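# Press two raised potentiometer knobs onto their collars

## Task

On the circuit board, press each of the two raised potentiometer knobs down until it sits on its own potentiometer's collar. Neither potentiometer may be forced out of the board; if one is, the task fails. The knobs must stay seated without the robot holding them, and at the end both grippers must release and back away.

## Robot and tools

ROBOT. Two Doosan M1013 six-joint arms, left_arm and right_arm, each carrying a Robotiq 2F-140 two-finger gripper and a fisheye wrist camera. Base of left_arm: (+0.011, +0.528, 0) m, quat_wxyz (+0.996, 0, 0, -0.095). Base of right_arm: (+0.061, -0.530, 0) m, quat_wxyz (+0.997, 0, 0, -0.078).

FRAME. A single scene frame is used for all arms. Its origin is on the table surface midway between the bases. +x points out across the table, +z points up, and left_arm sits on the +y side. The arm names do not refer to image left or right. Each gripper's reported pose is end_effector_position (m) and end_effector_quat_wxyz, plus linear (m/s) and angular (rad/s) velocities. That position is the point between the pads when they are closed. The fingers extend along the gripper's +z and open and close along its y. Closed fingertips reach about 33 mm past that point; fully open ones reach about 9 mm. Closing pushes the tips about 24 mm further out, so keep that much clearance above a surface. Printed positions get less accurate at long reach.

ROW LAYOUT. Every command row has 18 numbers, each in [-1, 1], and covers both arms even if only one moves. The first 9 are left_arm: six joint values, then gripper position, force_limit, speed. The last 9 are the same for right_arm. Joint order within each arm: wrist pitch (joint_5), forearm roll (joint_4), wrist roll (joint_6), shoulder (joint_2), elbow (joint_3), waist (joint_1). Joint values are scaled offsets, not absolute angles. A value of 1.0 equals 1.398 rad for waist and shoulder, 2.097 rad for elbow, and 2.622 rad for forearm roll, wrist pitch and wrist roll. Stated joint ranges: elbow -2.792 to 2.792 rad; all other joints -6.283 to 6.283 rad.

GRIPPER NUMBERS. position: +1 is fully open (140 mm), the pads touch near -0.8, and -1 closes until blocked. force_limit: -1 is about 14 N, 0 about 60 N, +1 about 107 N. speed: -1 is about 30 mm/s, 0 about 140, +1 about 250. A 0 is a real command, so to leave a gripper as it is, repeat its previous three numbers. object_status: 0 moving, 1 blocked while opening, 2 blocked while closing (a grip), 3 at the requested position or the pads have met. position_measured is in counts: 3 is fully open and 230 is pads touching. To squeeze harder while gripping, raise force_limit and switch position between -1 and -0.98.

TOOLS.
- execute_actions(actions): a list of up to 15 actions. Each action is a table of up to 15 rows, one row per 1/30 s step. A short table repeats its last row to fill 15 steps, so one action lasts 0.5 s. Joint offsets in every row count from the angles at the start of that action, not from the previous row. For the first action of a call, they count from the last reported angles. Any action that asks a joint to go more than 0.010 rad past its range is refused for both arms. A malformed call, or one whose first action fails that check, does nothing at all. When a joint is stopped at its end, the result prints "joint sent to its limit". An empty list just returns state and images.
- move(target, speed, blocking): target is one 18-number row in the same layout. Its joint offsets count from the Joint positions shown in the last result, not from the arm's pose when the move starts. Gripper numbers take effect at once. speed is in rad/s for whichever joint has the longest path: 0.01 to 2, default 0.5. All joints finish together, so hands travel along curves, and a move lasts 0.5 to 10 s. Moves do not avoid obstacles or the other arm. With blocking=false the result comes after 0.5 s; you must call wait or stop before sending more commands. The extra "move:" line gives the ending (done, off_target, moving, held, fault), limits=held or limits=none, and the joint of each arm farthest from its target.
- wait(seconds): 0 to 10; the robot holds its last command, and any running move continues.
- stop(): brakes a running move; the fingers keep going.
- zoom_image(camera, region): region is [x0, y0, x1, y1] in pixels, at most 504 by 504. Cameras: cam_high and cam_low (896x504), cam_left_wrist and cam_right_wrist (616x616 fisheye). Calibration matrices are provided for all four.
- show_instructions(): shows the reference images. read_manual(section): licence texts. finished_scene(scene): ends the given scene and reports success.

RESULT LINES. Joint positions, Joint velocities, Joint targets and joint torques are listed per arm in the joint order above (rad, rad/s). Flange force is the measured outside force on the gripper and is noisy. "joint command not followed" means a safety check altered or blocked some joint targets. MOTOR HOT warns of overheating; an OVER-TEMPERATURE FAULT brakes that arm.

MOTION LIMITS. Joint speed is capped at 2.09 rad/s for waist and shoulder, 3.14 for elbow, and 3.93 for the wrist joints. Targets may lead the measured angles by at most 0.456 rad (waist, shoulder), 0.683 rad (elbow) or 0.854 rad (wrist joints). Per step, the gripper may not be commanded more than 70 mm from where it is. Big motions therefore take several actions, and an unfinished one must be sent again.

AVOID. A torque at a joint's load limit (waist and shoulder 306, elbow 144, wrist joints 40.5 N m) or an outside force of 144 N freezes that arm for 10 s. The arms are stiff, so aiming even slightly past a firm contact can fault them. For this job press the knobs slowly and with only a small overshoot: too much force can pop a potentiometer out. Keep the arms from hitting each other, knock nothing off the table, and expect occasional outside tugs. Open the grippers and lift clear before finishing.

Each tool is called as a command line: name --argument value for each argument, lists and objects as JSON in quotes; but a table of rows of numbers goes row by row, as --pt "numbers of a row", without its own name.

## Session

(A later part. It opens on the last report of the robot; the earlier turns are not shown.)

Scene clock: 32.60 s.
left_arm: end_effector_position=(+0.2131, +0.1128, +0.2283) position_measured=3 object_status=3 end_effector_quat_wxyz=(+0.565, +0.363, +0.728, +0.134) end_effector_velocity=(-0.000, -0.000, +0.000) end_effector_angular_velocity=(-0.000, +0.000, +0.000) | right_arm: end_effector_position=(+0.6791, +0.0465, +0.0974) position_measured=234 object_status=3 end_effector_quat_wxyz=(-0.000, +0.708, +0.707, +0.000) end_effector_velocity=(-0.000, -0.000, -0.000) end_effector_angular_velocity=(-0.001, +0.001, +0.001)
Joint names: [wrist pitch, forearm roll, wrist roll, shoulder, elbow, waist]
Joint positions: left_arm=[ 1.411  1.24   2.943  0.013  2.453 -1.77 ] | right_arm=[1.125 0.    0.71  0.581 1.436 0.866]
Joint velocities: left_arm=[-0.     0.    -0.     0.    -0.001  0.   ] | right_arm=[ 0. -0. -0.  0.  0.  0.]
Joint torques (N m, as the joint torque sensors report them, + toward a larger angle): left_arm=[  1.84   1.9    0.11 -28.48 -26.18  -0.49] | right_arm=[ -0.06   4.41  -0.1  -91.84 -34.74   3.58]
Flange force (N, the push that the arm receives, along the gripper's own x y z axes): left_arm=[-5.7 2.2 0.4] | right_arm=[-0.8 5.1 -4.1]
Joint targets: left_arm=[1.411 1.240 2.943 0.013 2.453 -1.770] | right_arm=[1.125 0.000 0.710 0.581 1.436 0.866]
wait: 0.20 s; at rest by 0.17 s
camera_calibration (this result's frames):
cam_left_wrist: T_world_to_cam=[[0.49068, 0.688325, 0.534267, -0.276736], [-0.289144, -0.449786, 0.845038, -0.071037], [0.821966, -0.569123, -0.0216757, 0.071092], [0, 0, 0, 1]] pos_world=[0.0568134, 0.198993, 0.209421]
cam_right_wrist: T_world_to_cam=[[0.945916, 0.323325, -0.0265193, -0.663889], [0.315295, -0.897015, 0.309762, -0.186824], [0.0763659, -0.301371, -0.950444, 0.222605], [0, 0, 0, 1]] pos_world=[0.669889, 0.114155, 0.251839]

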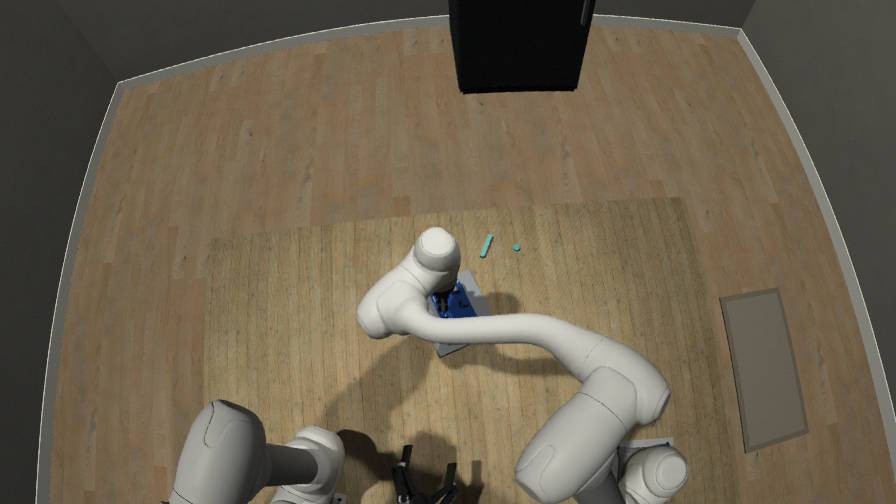

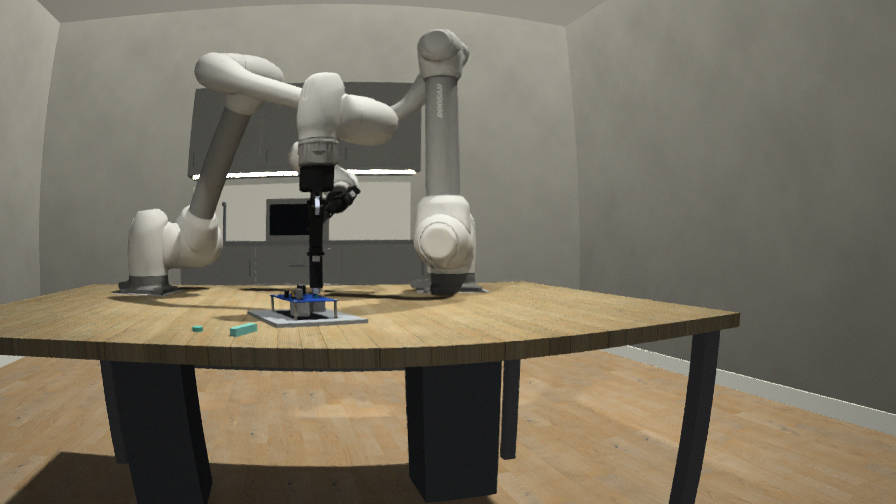

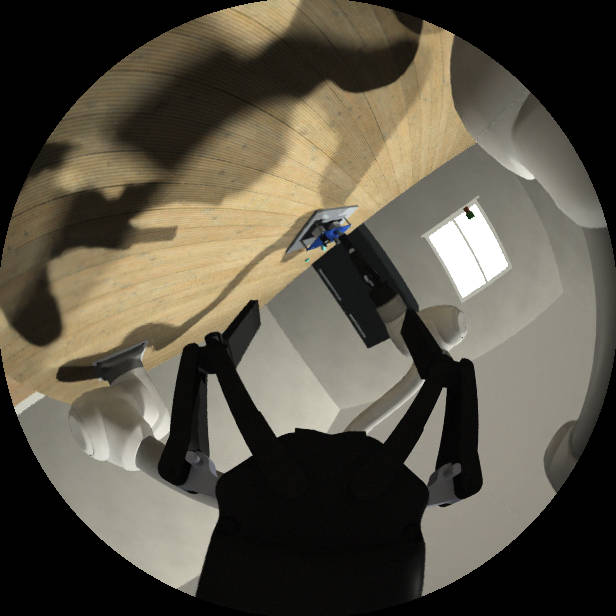

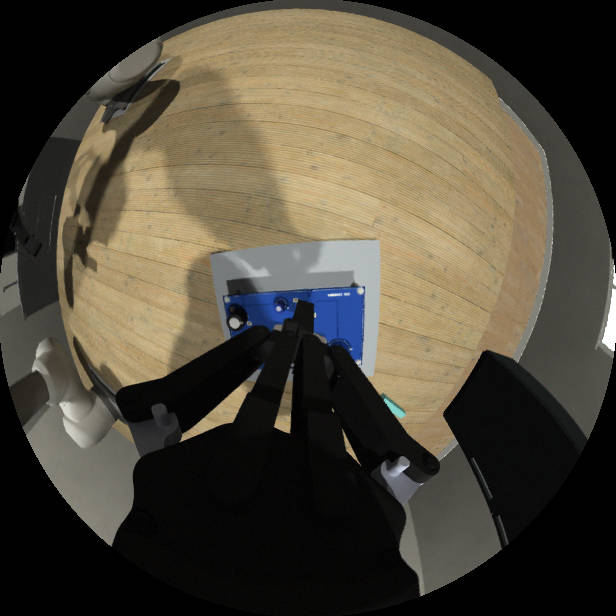

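move --target '[0,0,0,0,0,0,1,0,0, -0.000579,0,0,0.000487,0.0004,0,-1,0.5,1]' --speed 0.01

wait --seconds 0.2

Scene clock: 33.57 s.
left_arm: end_effector_position=(+0.2131, +0.1128, +0.2283) position_measured=3 object_status=3 end_effector_quat_wxyz=(+0.565, +0.363, +0.728, +0.134) end_effector_velocity=(+0.000, -0.000, -0.000) end_effector_angular_velocity=(+0.000, +0.000, -0.000) | right_arm: end_effector_position=(+0.6791, +0.0465, +0.0964) position_measured=234 object_status=3 end_effector_quat_wxyz=(-0.000, +0.708, +0.707, +0.000) end_effector_velocity=(+0.000, +0.001, -0.000) end_effector_angular_velocity=(+0.002, -0.000, -0.001)
Joint names: [wrist pitch, forearm roll, wrist roll, shoulder, elbow, waist]
Joint positions: left_arm=[ 1.411  1.24   2.943  0.013  2.453 -1.77 ] | right_arm=[1.123 0.    0.71  0.581 1.437 0.866]
Joint velocities: left_arm=[-0.  0.  0.  0. -0.  0.] | right_arm=[-0.001  0.001  0.001  0.    -0.     0.   ]
Joint torques (N m, as the joint torque sensors report them, + toward a larger angle): left_arm=[  1.91   1.74   0.05 -28.69 -26.28  -1.18] | right_arm=[ -0.22   3.88   0.03 -91.8  -33.49   1.53]
Flange force (N, the push that the arm receives, along the gripper's own x y z axes): left_arm=[-6.3 1.9 2.6] | right_arm=[3.0 5.9 -5.5]
Joint targets: left_arm=[1.411 1.240 2.943 0.013 2.453 -1.770] | right_arm=[1.123 0.000 0.710 0.581 1.437 0.866]
move: done; limits=none; left_arm: farthest joint: the waist, 0.000 radians from its target (0.000 radians at the start); right_arm: farthest joint: the waist, 0.000 radians from its target (0.000 radians at the start)
camera_calibration (this result's frames):
cam_left_wrist: T_world_to_cam=[[0.49068, 0.688325, 0.534267, -0.276736], [-0.289144, -0.449786, 0.845038, -0.0710369], [0.821966, -0.569123, -0.0216757, 0.071092], [0, 0, 0, 1]] pos_world=[0.0568135, 0.198993, 0.209421]
cam_right_wrist: T_world_to_cam=[[0.945916, 0.323325, -0.0265201, -0.663903], [0.315295, -0.897015, 0.309763, -0.186526], [0.0763652, -0.301371, -0.950444, 0.221675], [0, 0, 0, 1]] pos_world=[0.669879, 0.114147, 0.250862]

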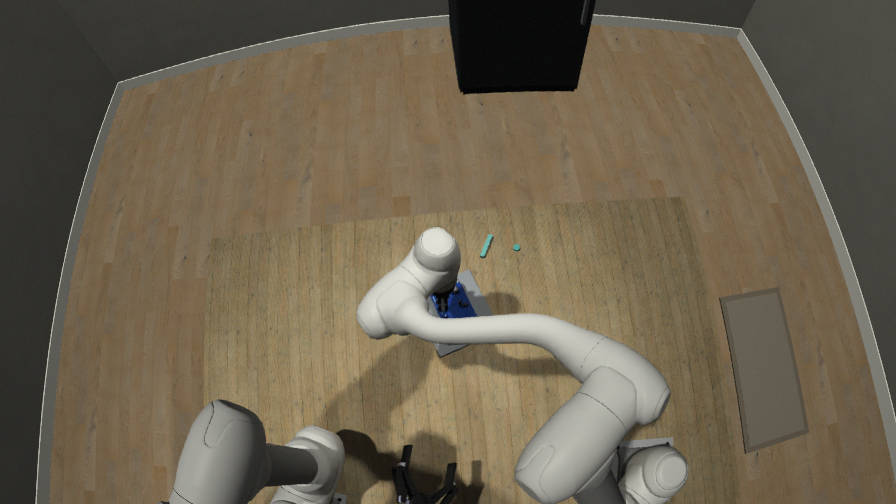

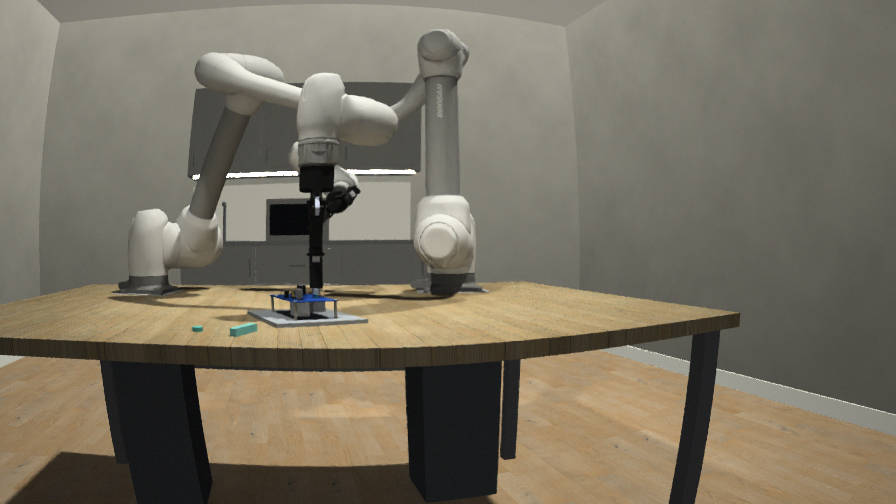

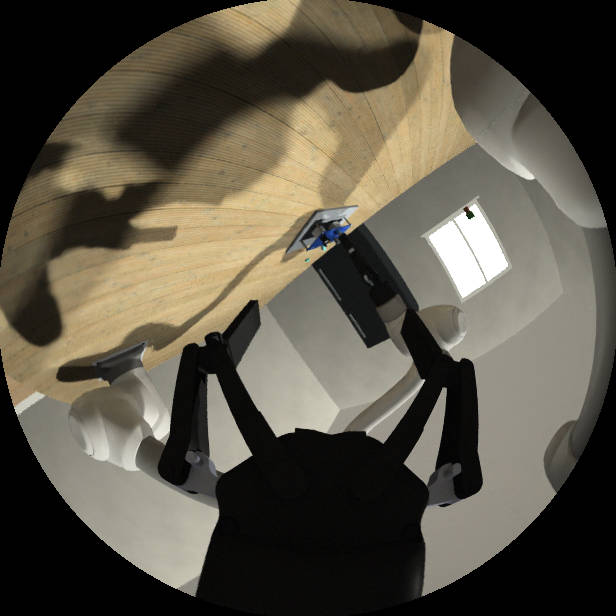

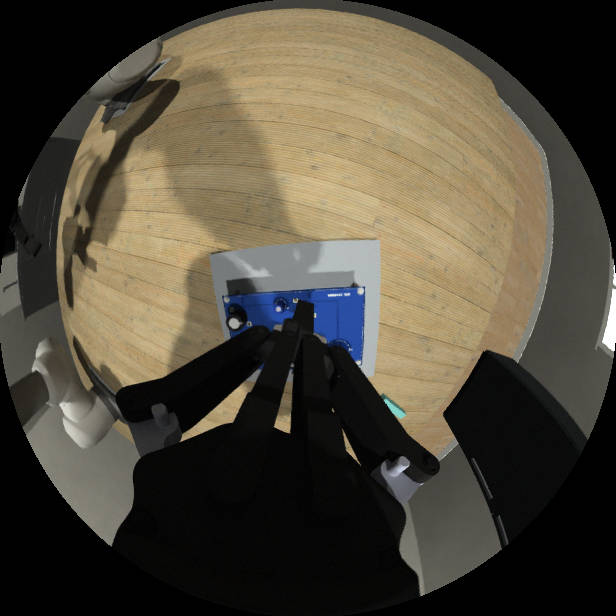

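Scene clock: 33.77 s.
left_arm: end_effector_position=(+0.2131, +0.1128, +0.2283) position_measured=3 object_status=3 end_effector_quat_wxyz=(+0.565, +0.363, +0.728, +0.134) end_effector_velocity=(+0.000, +0.000, +0.000) end_effector_angular_velocity=(+0.000, -0.001, +0.001) | right_arm: end_effector_position=(+0.6791, +0.0465, +0.0964) position_measured=234 object_status=3 end_effector_quat_wxyz=(-0.000, +0.708, +0.707, +0.000) end_effector_velocity=(-0.000, -0.001, -0.000) end_effector_angular_velocity=(-0.001, +0.001, -0.000)
Joint names: [wrist pitch, forearm roll, wrist roll, shoulder, elbow, waist]
Joint positions: left_arm=[ 1.411  1.24   2.943  0.013  2.453 -1.77 ] | right_arm=[1.123 0.    0.71  0.581 1.437 0.866]
Joint velocities: left_arm=[ 0.001  0.     0.    -0.     0.     0.   ] | right_arm=[ 0.    -0.001  0.     0.     0.001 -0.   ]
Joint torques (N m, as the joint torque sensors report them, + toward a larger angle): left_arm=[  1.86   2.04  -0.06 -28.91 -25.97  -1.46] | right_arm=[ -0.23   4.16   0.16 -93.32 -35.38   5.56]
Flange force (N, the push that the arm receives, along the gripper's own x y z axes): left_arm=[-7.0 1.4 2.6] | right_arm=[-2.5 7.3 -2.7]
Joint targets: left_arm=[1.411 1.240 2.943 0.013 2.453 -1.770] | right_arm=[1.123 0.000 0.710 0.581 1.437 0.866]
wait: 0.20 s; at rest by 0.17 s
camera_calibration (this result's frames):
cam_left_wrist: T_world_to_cam=[[0.49068, 0.688325, 0.534267, -0.276736], [-0.289144, -0.449786, 0.845038, -0.0710369], [0.821966, -0.569123, -0.0216757, 0.0710919], [0, 0, 0, 1]] pos_world=[0.0568135, 0.198993, 0.209421]
cam_right_wrist: T_world_to_cam=[[0.945916, 0.323325, -0.02652, -0.663903], [0.315295, -0.897015, 0.309763, -0.18652], [0.0763652, -0.301371, -0.950444, 0.221657], [0, 0, 0, 1]] pos_world=[0.669878, 0.114146, 0.250843]

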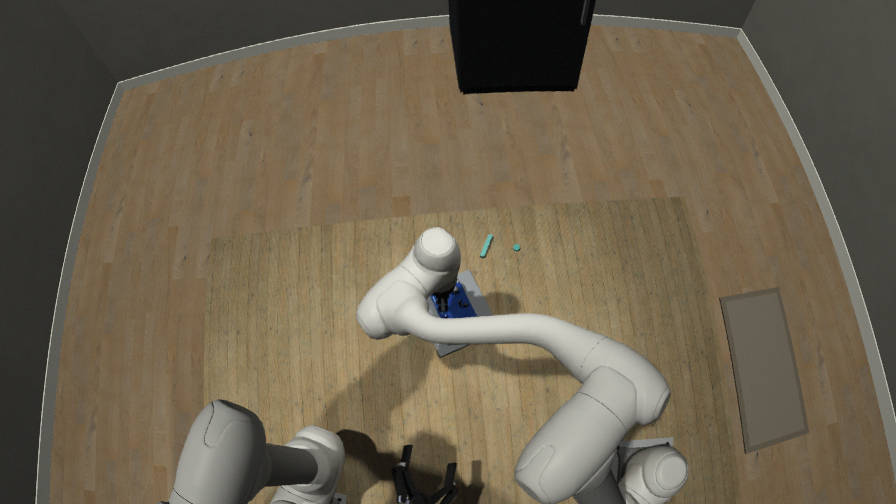

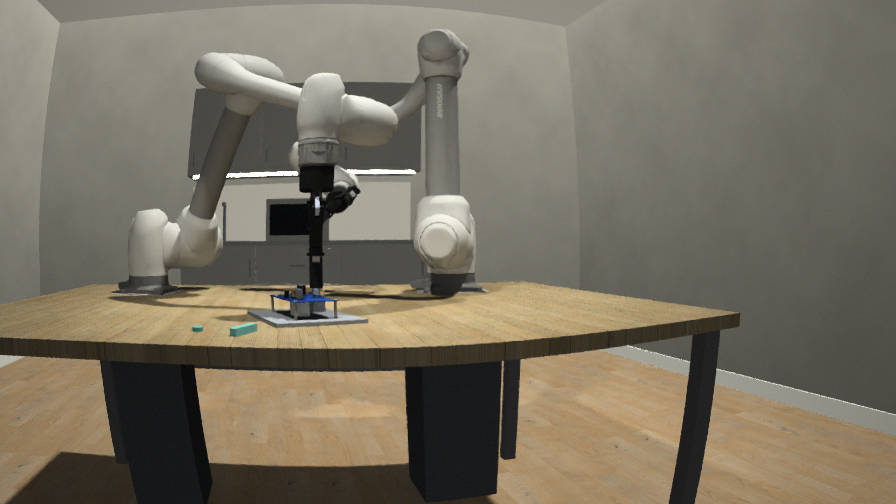

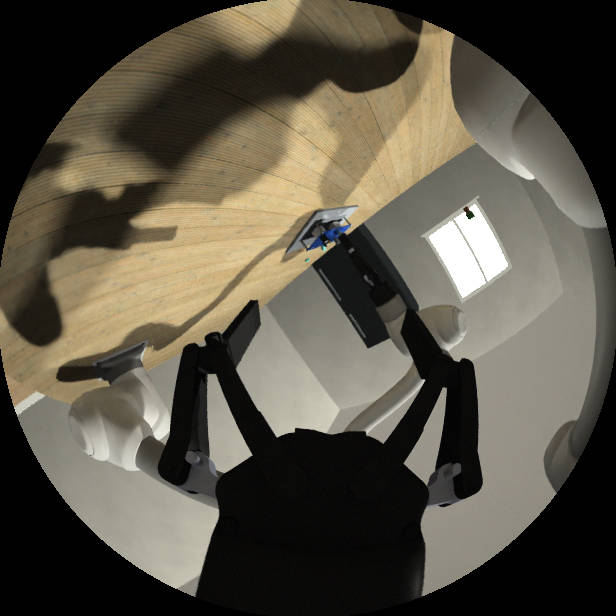

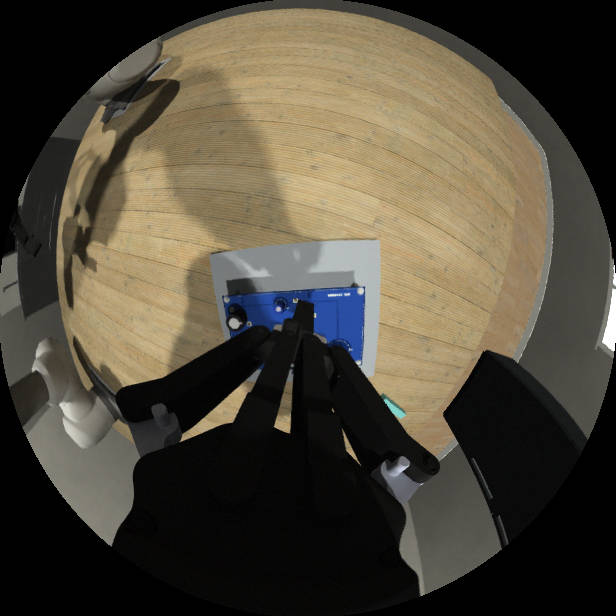

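zoom_image --camera "cam_low" --region '[300, 280, 330, 302]'

Region (300, 280, 330, 302) of cam_low's 896x504 image, scaled by 16.800, with more detail than that image has; it fills the top 370 rows of this view, and the rest is white.

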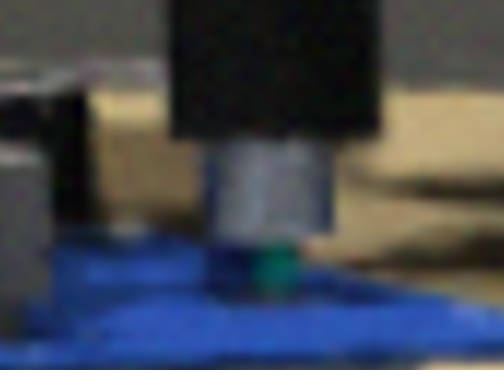

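move --target '[0,0,0,0,0,0,1,0,0, -0.001158,0,0,0.000974,0.0008,0,-1,0.5,1]' --speed 0.01

wait --seconds 0.2

wait --seconds 0.1

zoom_image --camera "cam_low" --region '[300, 280, 330, 302]'

Scene clock: 35.47 s.
left_arm: end_effector_position=(+0.2131, +0.1128, +0.2283) position_measured=3 object_status=3 end_effector_quat_wxyz=(+0.565, +0.363, +0.728, +0.134) end_effector_velocity=(-0.000, -0.001, +0.000) end_effector_angular_velocity=(-0.001, +0.001, -0.000) | right_arm: end_effector_position=(+0.6791, +0.0465, +0.0944) position_measured=234 object_status=3 end_effector_quat_wxyz=(-0.000, +0.708, +0.707, +0.000) end_effector_velocity=(+0.000, +0.001, -0.000) end_effector_angular_velocity=(+0.001, +0.000, -0.000)
Joint names: [wrist pitch, forearm roll, wrist roll, shoulder, elbow, waist]
Joint positions: left_arm=[ 1.411  1.24   2.943  0.013  2.453 -1.77 ] | right_arm=[1.12  0.    0.71  0.583 1.438 0.866]
Joint velocities: left_arm=[-0.001  0.     0.     0.    -0.002 -0.   ] | right_arm=[-0.001  0.001 -0.     0.    -0.     0.   ]
Joint torques (N m, as the joint torque sensors report them, + toward a larger angle): left_arm=[  1.79   1.91   0.05 -29.06 -26.45  -0.6 ] | right_arm=[  0.11   4.08  -0.24 -92.38 -33.94   4.47]
Flange force (N, the push that the arm receives, along the gripper's own x y z axes): left_arm=[-5.3 1.1 0.7] | right_arm=[0.1 7.4 -4.3]
Joint targets: left_arm=[1.411 1.240 2.943 0.013 2.453 -1.770] | right_arm=[1.120 0.000 0.710 0.583 1.438 0.866]
move: done; limits=none; left_arm: farthest joint: the waist, 0.000 radians from its target (0.000 radians at the start); right_arm: farthest joint: the waist, 0.000 radians from its target (0.000 radians at the start)
camera_calibration (this result's frames):
cam_left_wrist: T_world_to_cam=[[0.49068, 0.688325, 0.534267, -0.276736], [-0.289144, -0.449786, 0.845038, -0.0710369], [0.821966, -0.569123, -0.0216756, 0.071092], [0, 0, 0, 1]] pos_world=[0.0568135, 0.198993, 0.209421]
cam_right_wrist: T_world_to_cam=[[0.945916, 0.323325, -0.0265207, -0.663926], [0.315294, -0.897015, 0.309763, -0.185926], [0.0763647, -0.301372, -0.950444, 0.219798], [0, 0, 0, 1]] pos_world=[0.669855, 0.114126, 0.248891]

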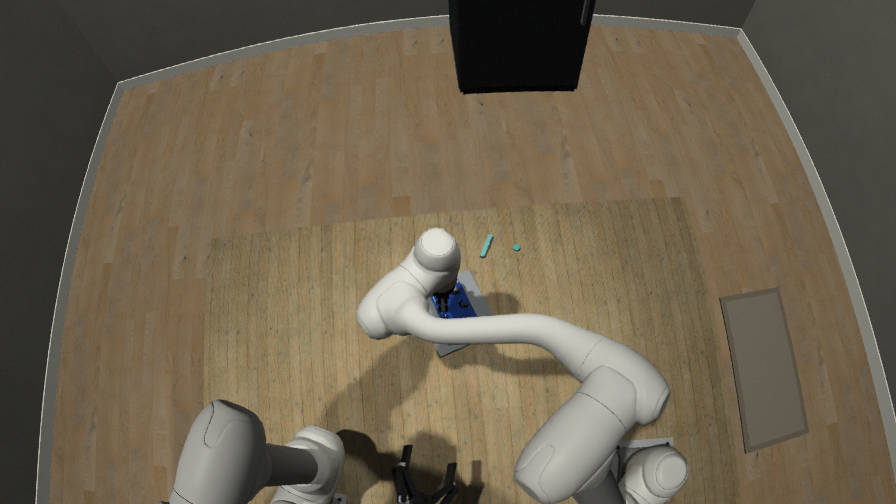

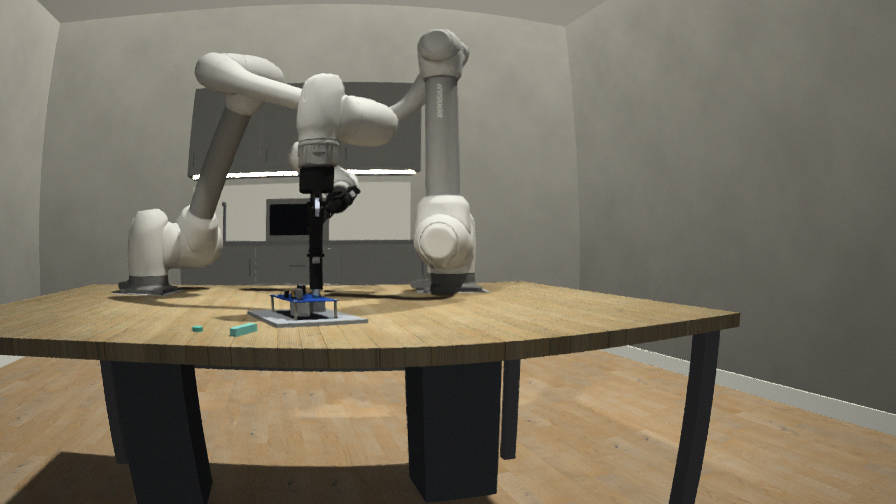

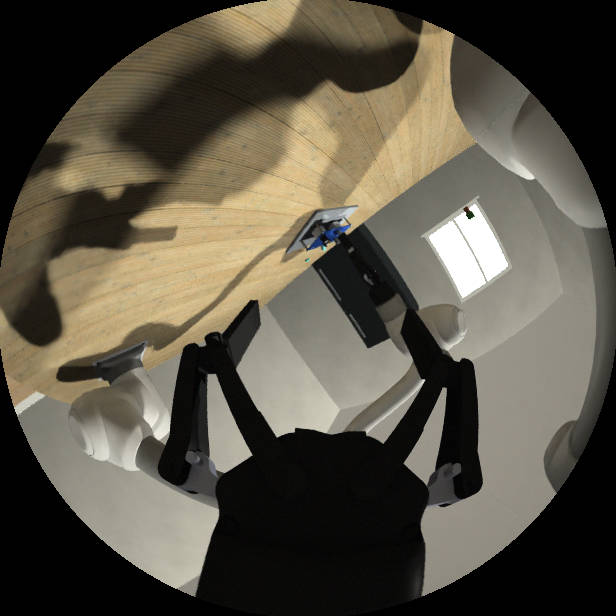

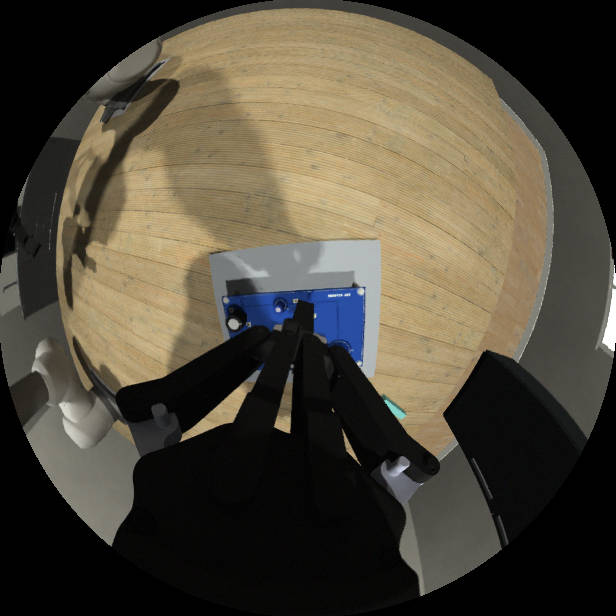

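Scene clock: 35.67 s.
left_arm: end_effector_position=(+0.2131, +0.1128, +0.2283) position_measured=3 object_status=3 end_effector_quat_wxyz=(+0.565, +0.363, +0.728, +0.134) end_effector_velocity=(+0.000, +0.000, -0.000) end_effector_angular_velocity=(+0.001, +0.001, -0.001) | right_arm: end_effector_position=(+0.6791, +0.0465, +0.0944) position_measured=234 object_status=3 end_effector_quat_wxyz=(-0.000, +0.708, +0.707, +0.000) end_effector_velocity=(-0.000, +0.000, +0.000) end_effector_angular_velocity=(-0.000, +0.000, +0.001)
Joint names: [wrist pitch, forearm roll, wrist roll, shoulder, elbow, waist]
Joint positions: left_arm=[ 1.411  1.24   2.943  0.013  2.453 -1.77 ] | right_arm=[1.12  0.    0.71  0.583 1.438 0.866]
Joint velocities: left_arm=[-0.001 -0.     0.001 -0.     0.001  0.   ] | right_arm=[ 0.     0.    -0.001 -0.    -0.     0.   ]
Joint torques (N m, as the joint torque sensors report them, + toward a larger angle): left_arm=[  1.82   2.09   0.01 -29.08 -26.65  -0.36] | right_arm=[  0.34   3.71   0.09 -93.81 -33.39   3.7 ]
Flange force (N, the push that the arm receives, along the gripper's own x y z axes): left_arm=[-4.4 1.0 -0.1] | right_arm=[2.6 9.3 -3.3]
Joint targets: left_arm=[1.411 1.240 2.943 0.013 2.453 -1.770] | right_arm=[1.120 0.000 0.710 0.583 1.438 0.866]
wait: 0.20 s; at rest by 0.17 s
camera_calibration (this result's frames):
cam_left_wrist: T_world_to_cam=[[0.49068, 0.688325, 0.534267, -0.276735], [-0.289144, -0.449785, 0.845038, -0.071037], [0.821966, -0.569124, -0.0216756, 0.071092], [0, 0, 0, 1]] pos_world=[0.0568134, 0.198993, 0.209421]
cam_right_wrist: T_world_to_cam=[[0.945916, 0.323324, -0.0265213, -0.663926], [0.315294, -0.897015, 0.309764, -0.185915], [0.0763641, -0.301373, -0.950444, 0.219762], [0, 0, 0, 1]] pos_world=[0.669854, 0.114125, 0.248853]

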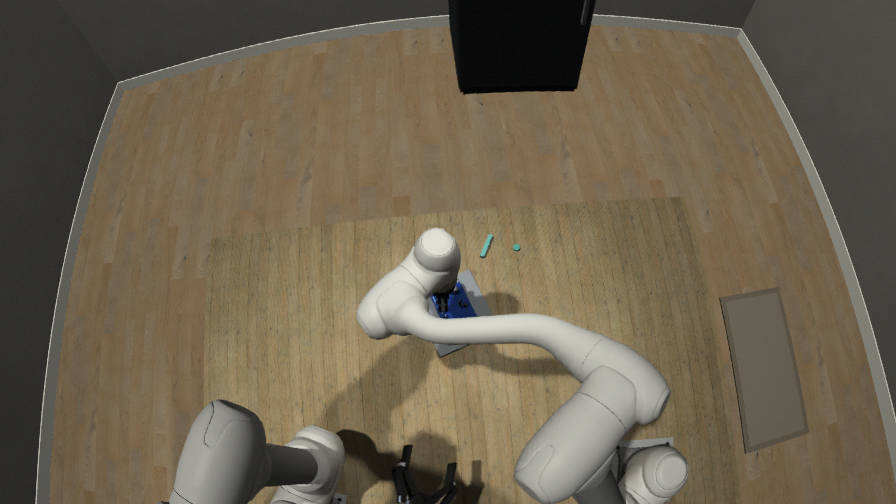

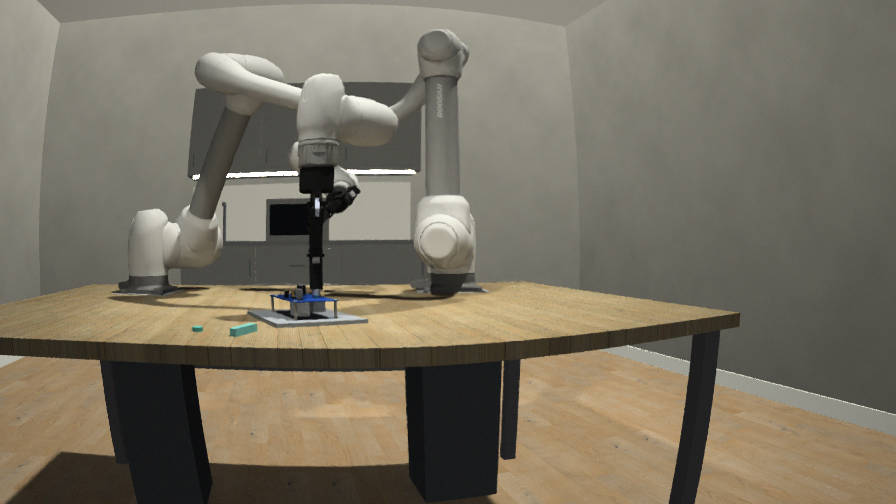

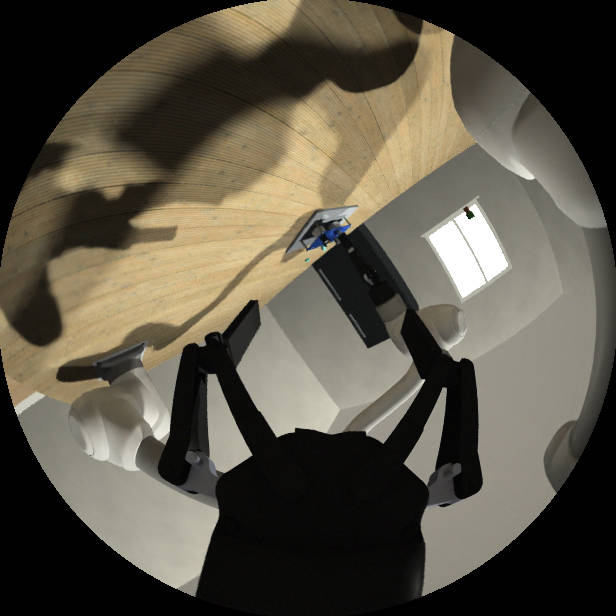

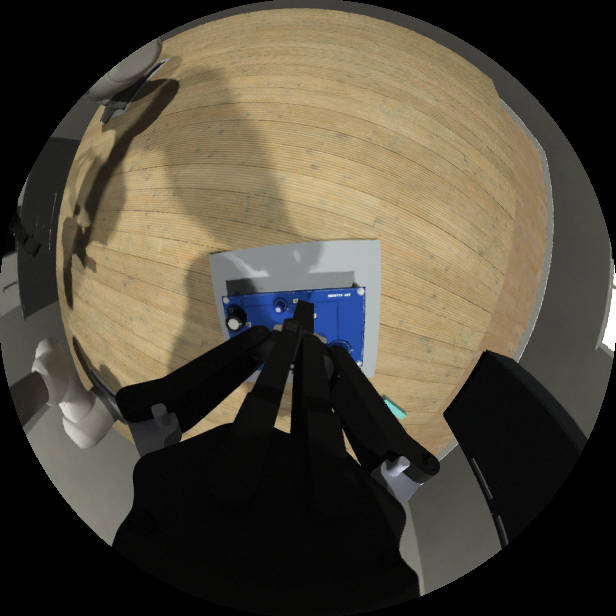

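Scene clock: 35.77 s.
left_arm: end_effector_position=(+0.2131, +0.1128, +0.2283) position_measured=3 object_status=3 end_effector_quat_wxyz=(+0.565, +0.363, +0.728, +0.134) end_effector_velocity=(+0.000, +0.001, +0.000) end_effector_angular_velocity=(+0.000, -0.001, +0.001) | right_arm: end_effector_position=(+0.6791, +0.0465, +0.0944) position_measured=234 object_status=3 end_effector_quat_wxyz=(-0.000, +0.708, +0.707, +0.000) end_effector_velocity=(-0.000, -0.000, -0.000) end_effector_angular_velocity=(-0.001, +0.000, +0.001)
Joint names: [wrist pitch, forearm roll, wrist roll, shoulder, elbow, waist]
Joint positions: left_arm=[ 1.411  1.24   2.943  0.013  2.453 -1.77 ] | right_arm=[1.12  0.    0.71  0.583 1.438 0.866]
Joint velocities: left_arm=[ 0.001  0.    -0.    -0.     0.001  0.   ] | right_arm=[ 0.001 -0.    -0.001  0.    -0.    -0.   ]
Joint torques (N m, as the joint torque sensors report them, + toward a larger angle): left_arm=[  1.79   2.02   0.12 -28.89 -26.26  -0.4 ] | right_arm=[  0.21   4.    -0.14 -92.95 -34.47   3.94]
Flange force (N, the push that the arm receives, along the gripper's own x y z axes): left_arm=[-5.0 1.3 0.0] | right_arm=[0.0 6.7 -3.2]
Joint targets: left_arm=[1.411 1.240 2.943 0.013 2.453 -1.770] | right_arm=[1.120 0.000 0.710 0.583 1.438 0.866]
wait: 0.10 s; no rest
camera_calibration (this result's frames):
cam_left_wrist: T_world_to_cam=[[0.49068, 0.688325, 0.534267, -0.276736], [-0.289144, -0.449786, 0.845038, -0.0710369], [0.821967, -0.569123, -0.0216757, 0.0710919], [0, 0, 0, 1]] pos_world=[0.0568135, 0.198993, 0.209421]
cam_right_wrist: T_world_to_cam=[[0.945916, 0.323324, -0.0265221, -0.663925], [0.315295, -0.897015, 0.309764, -0.185914], [0.0763635, -0.301373, -0.950444, 0.21976], [0, 0, 0, 1]] pos_world=[0.669854, 0.114125, 0.24885]

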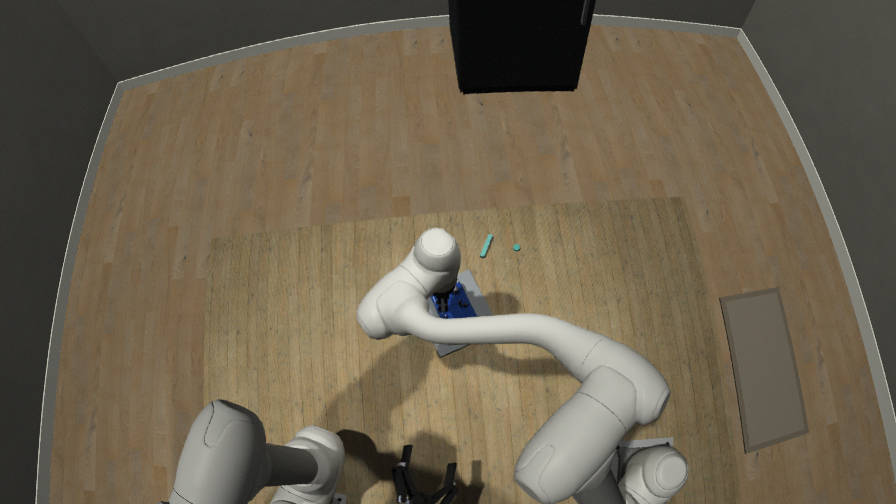

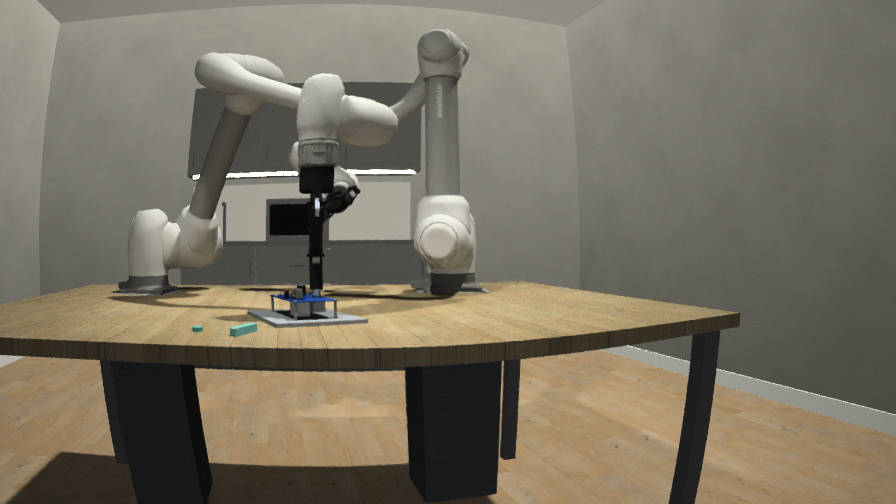

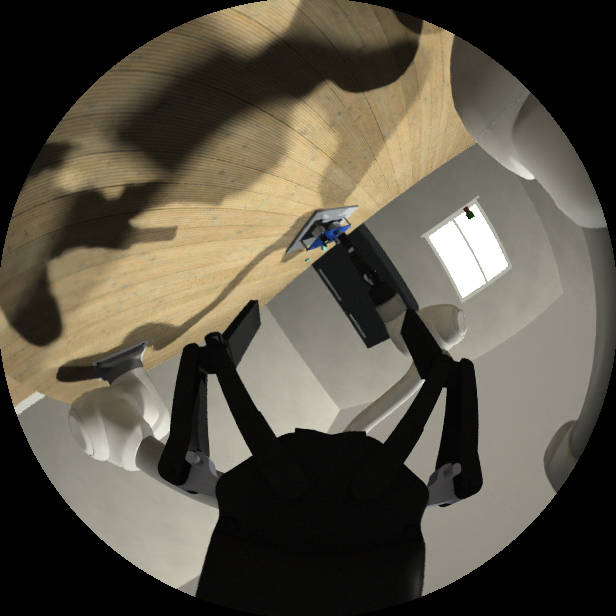

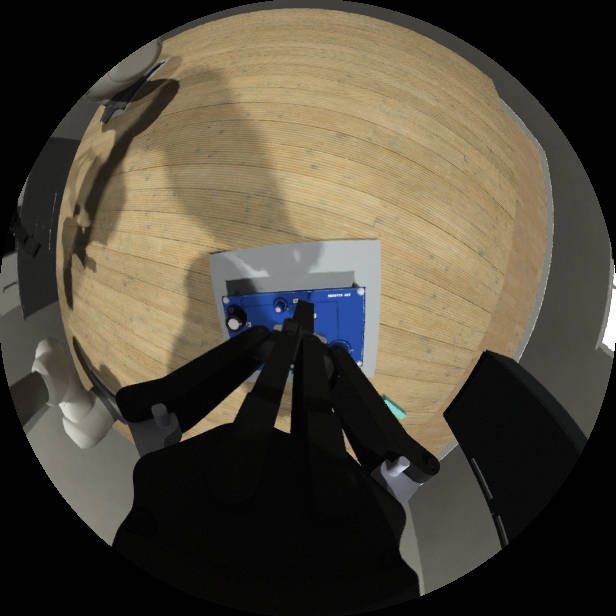

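Region (300, 280, 330, 302) of cam_low's 896x504 image, scaled by 16.800, with more detail than that image has; it fills the top 370 rows of this view, and the rest is white.

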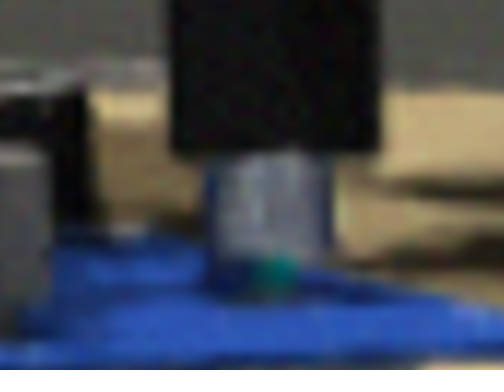

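execute_actions --actions '[]'

Scene clock: 36.23 s.
left_arm: end_effector_position=(+0.2131, +0.1128, +0.2283) position_measured=3 object_status=3 end_effector_quat_wxyz=(+0.565, +0.363, +0.728, +0.134) end_effector_velocity=(+0.000, +0.000, +0.000) end_effector_angular_velocity=(-0.000, -0.000, +0.000) | right_arm: end_effector_position=(+0.6791, +0.0465, +0.0944) position_measured=234 object_status=3 end_effector_quat_wxyz=(-0.000, +0.708, +0.707, +0.000) end_effector_velocity=(+0.000, +0.001, +0.000) end_effector_angular_velocity=(+0.001, +0.000, -0.001)
Joint names: [wrist pitch, forearm roll, wrist roll, shoulder, elbow, waist]
Joint positions: left_arm=[ 1.411  1.24   2.943  0.013  2.453 -1.77 ] | right_arm=[1.12  0.    0.71  0.583 1.438 0.866]
Joint velocities: left_arm=[ 0.001 -0.    -0.    -0.001  0.001 -0.   ] | right_arm=[ 0.     0.001  0.     0.    -0.001  0.   ]
Joint torques (N m, as the joint torque sensors report them, + toward a larger angle): left_arm=[  1.85   1.93  -0.01 -28.46 -26.15  -1.48] | right_arm=[  0.14   3.76  -0.5  -92.07 -33.94   2.73]
Flange force (N, the push that the arm receives, along the gripper's own x y z axes): left_arm=[-6.8 2.5 2.6] | right_arm=[1.5 5.5 -4.4]
Joint targets: left_arm=[1.411 1.240 2.943 0.013 2.453 -1.770] | right_arm=[1.120 0.000 0.710 0.583 1.438 0.866]
camera_calibration (this result's frames):
cam_left_wrist: T_world_to_cam=[[0.49068, 0.688325, 0.534267, -0.276736], [-0.289144, -0.449786, 0.845038, -0.0710369], [0.821966, -0.569123, -0.0216757, 0.071092], [0, 0, 0, 1]] pos_world=[0.0568134, 0.198993, 0.209421]
cam_right_wrist: T_world_to_cam=[[0.945916, 0.323324, -0.0265234, -0.663925], [0.315295, -0.897015, 0.309764, -0.185914], [0.0763626, -0.301374, -0.950443, 0.219758], [0, 0, 0, 1]] pos_world=[0.669854, 0.114125, 0.248848]

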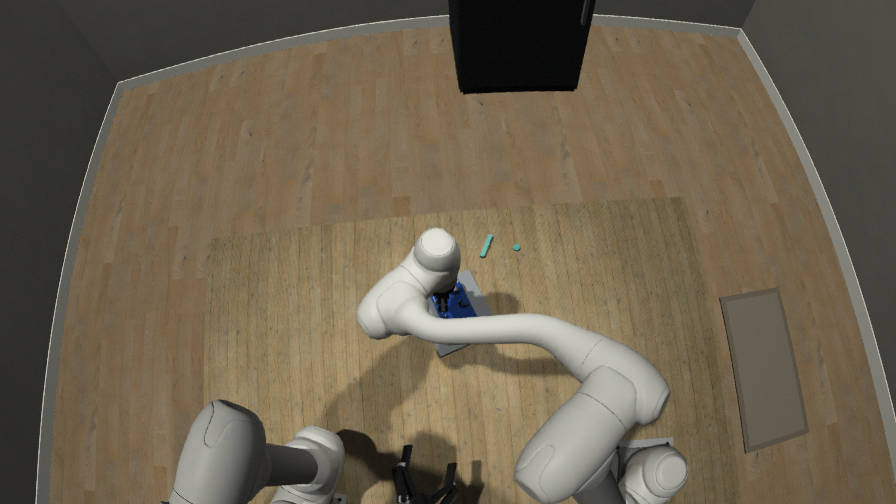

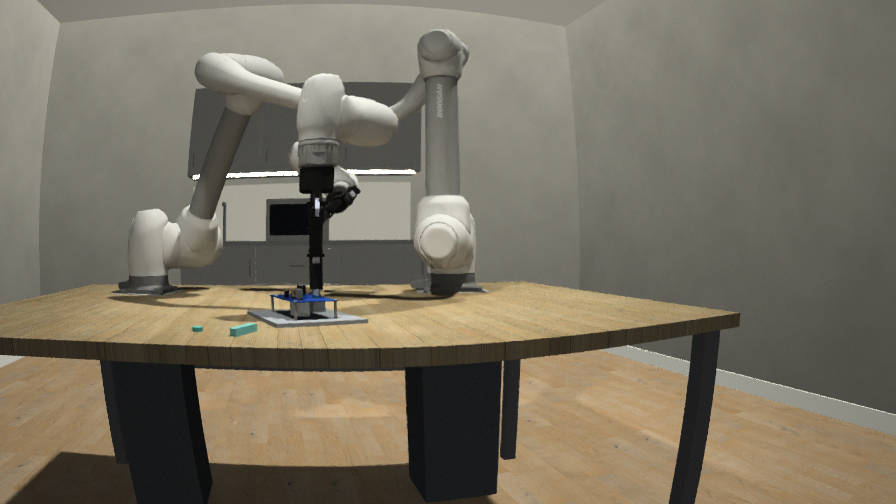

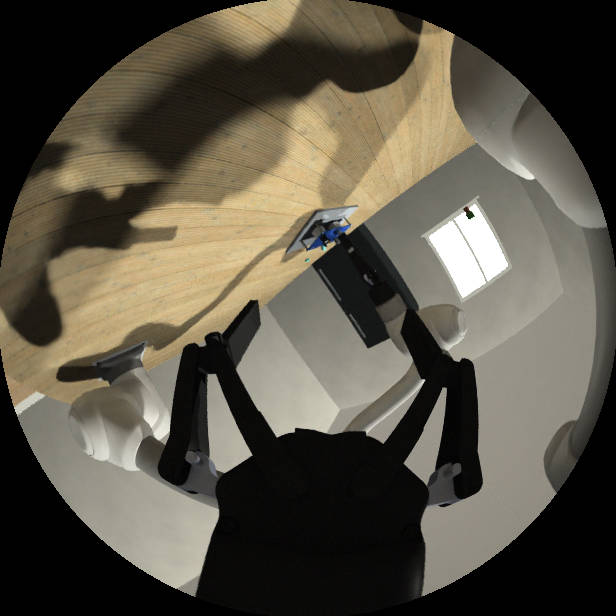

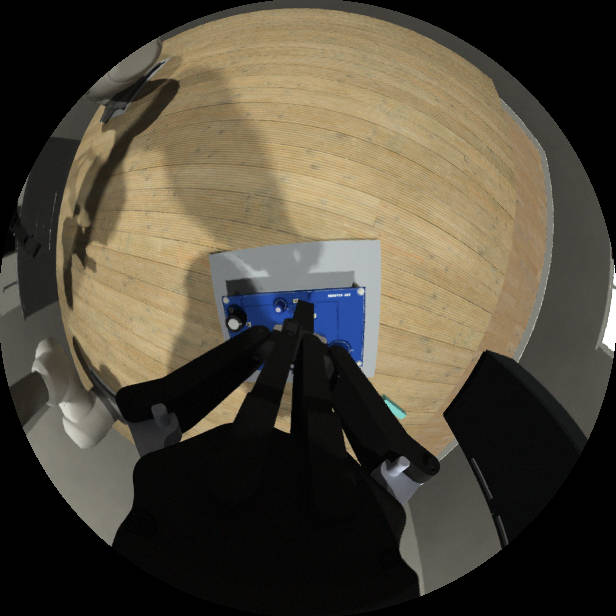

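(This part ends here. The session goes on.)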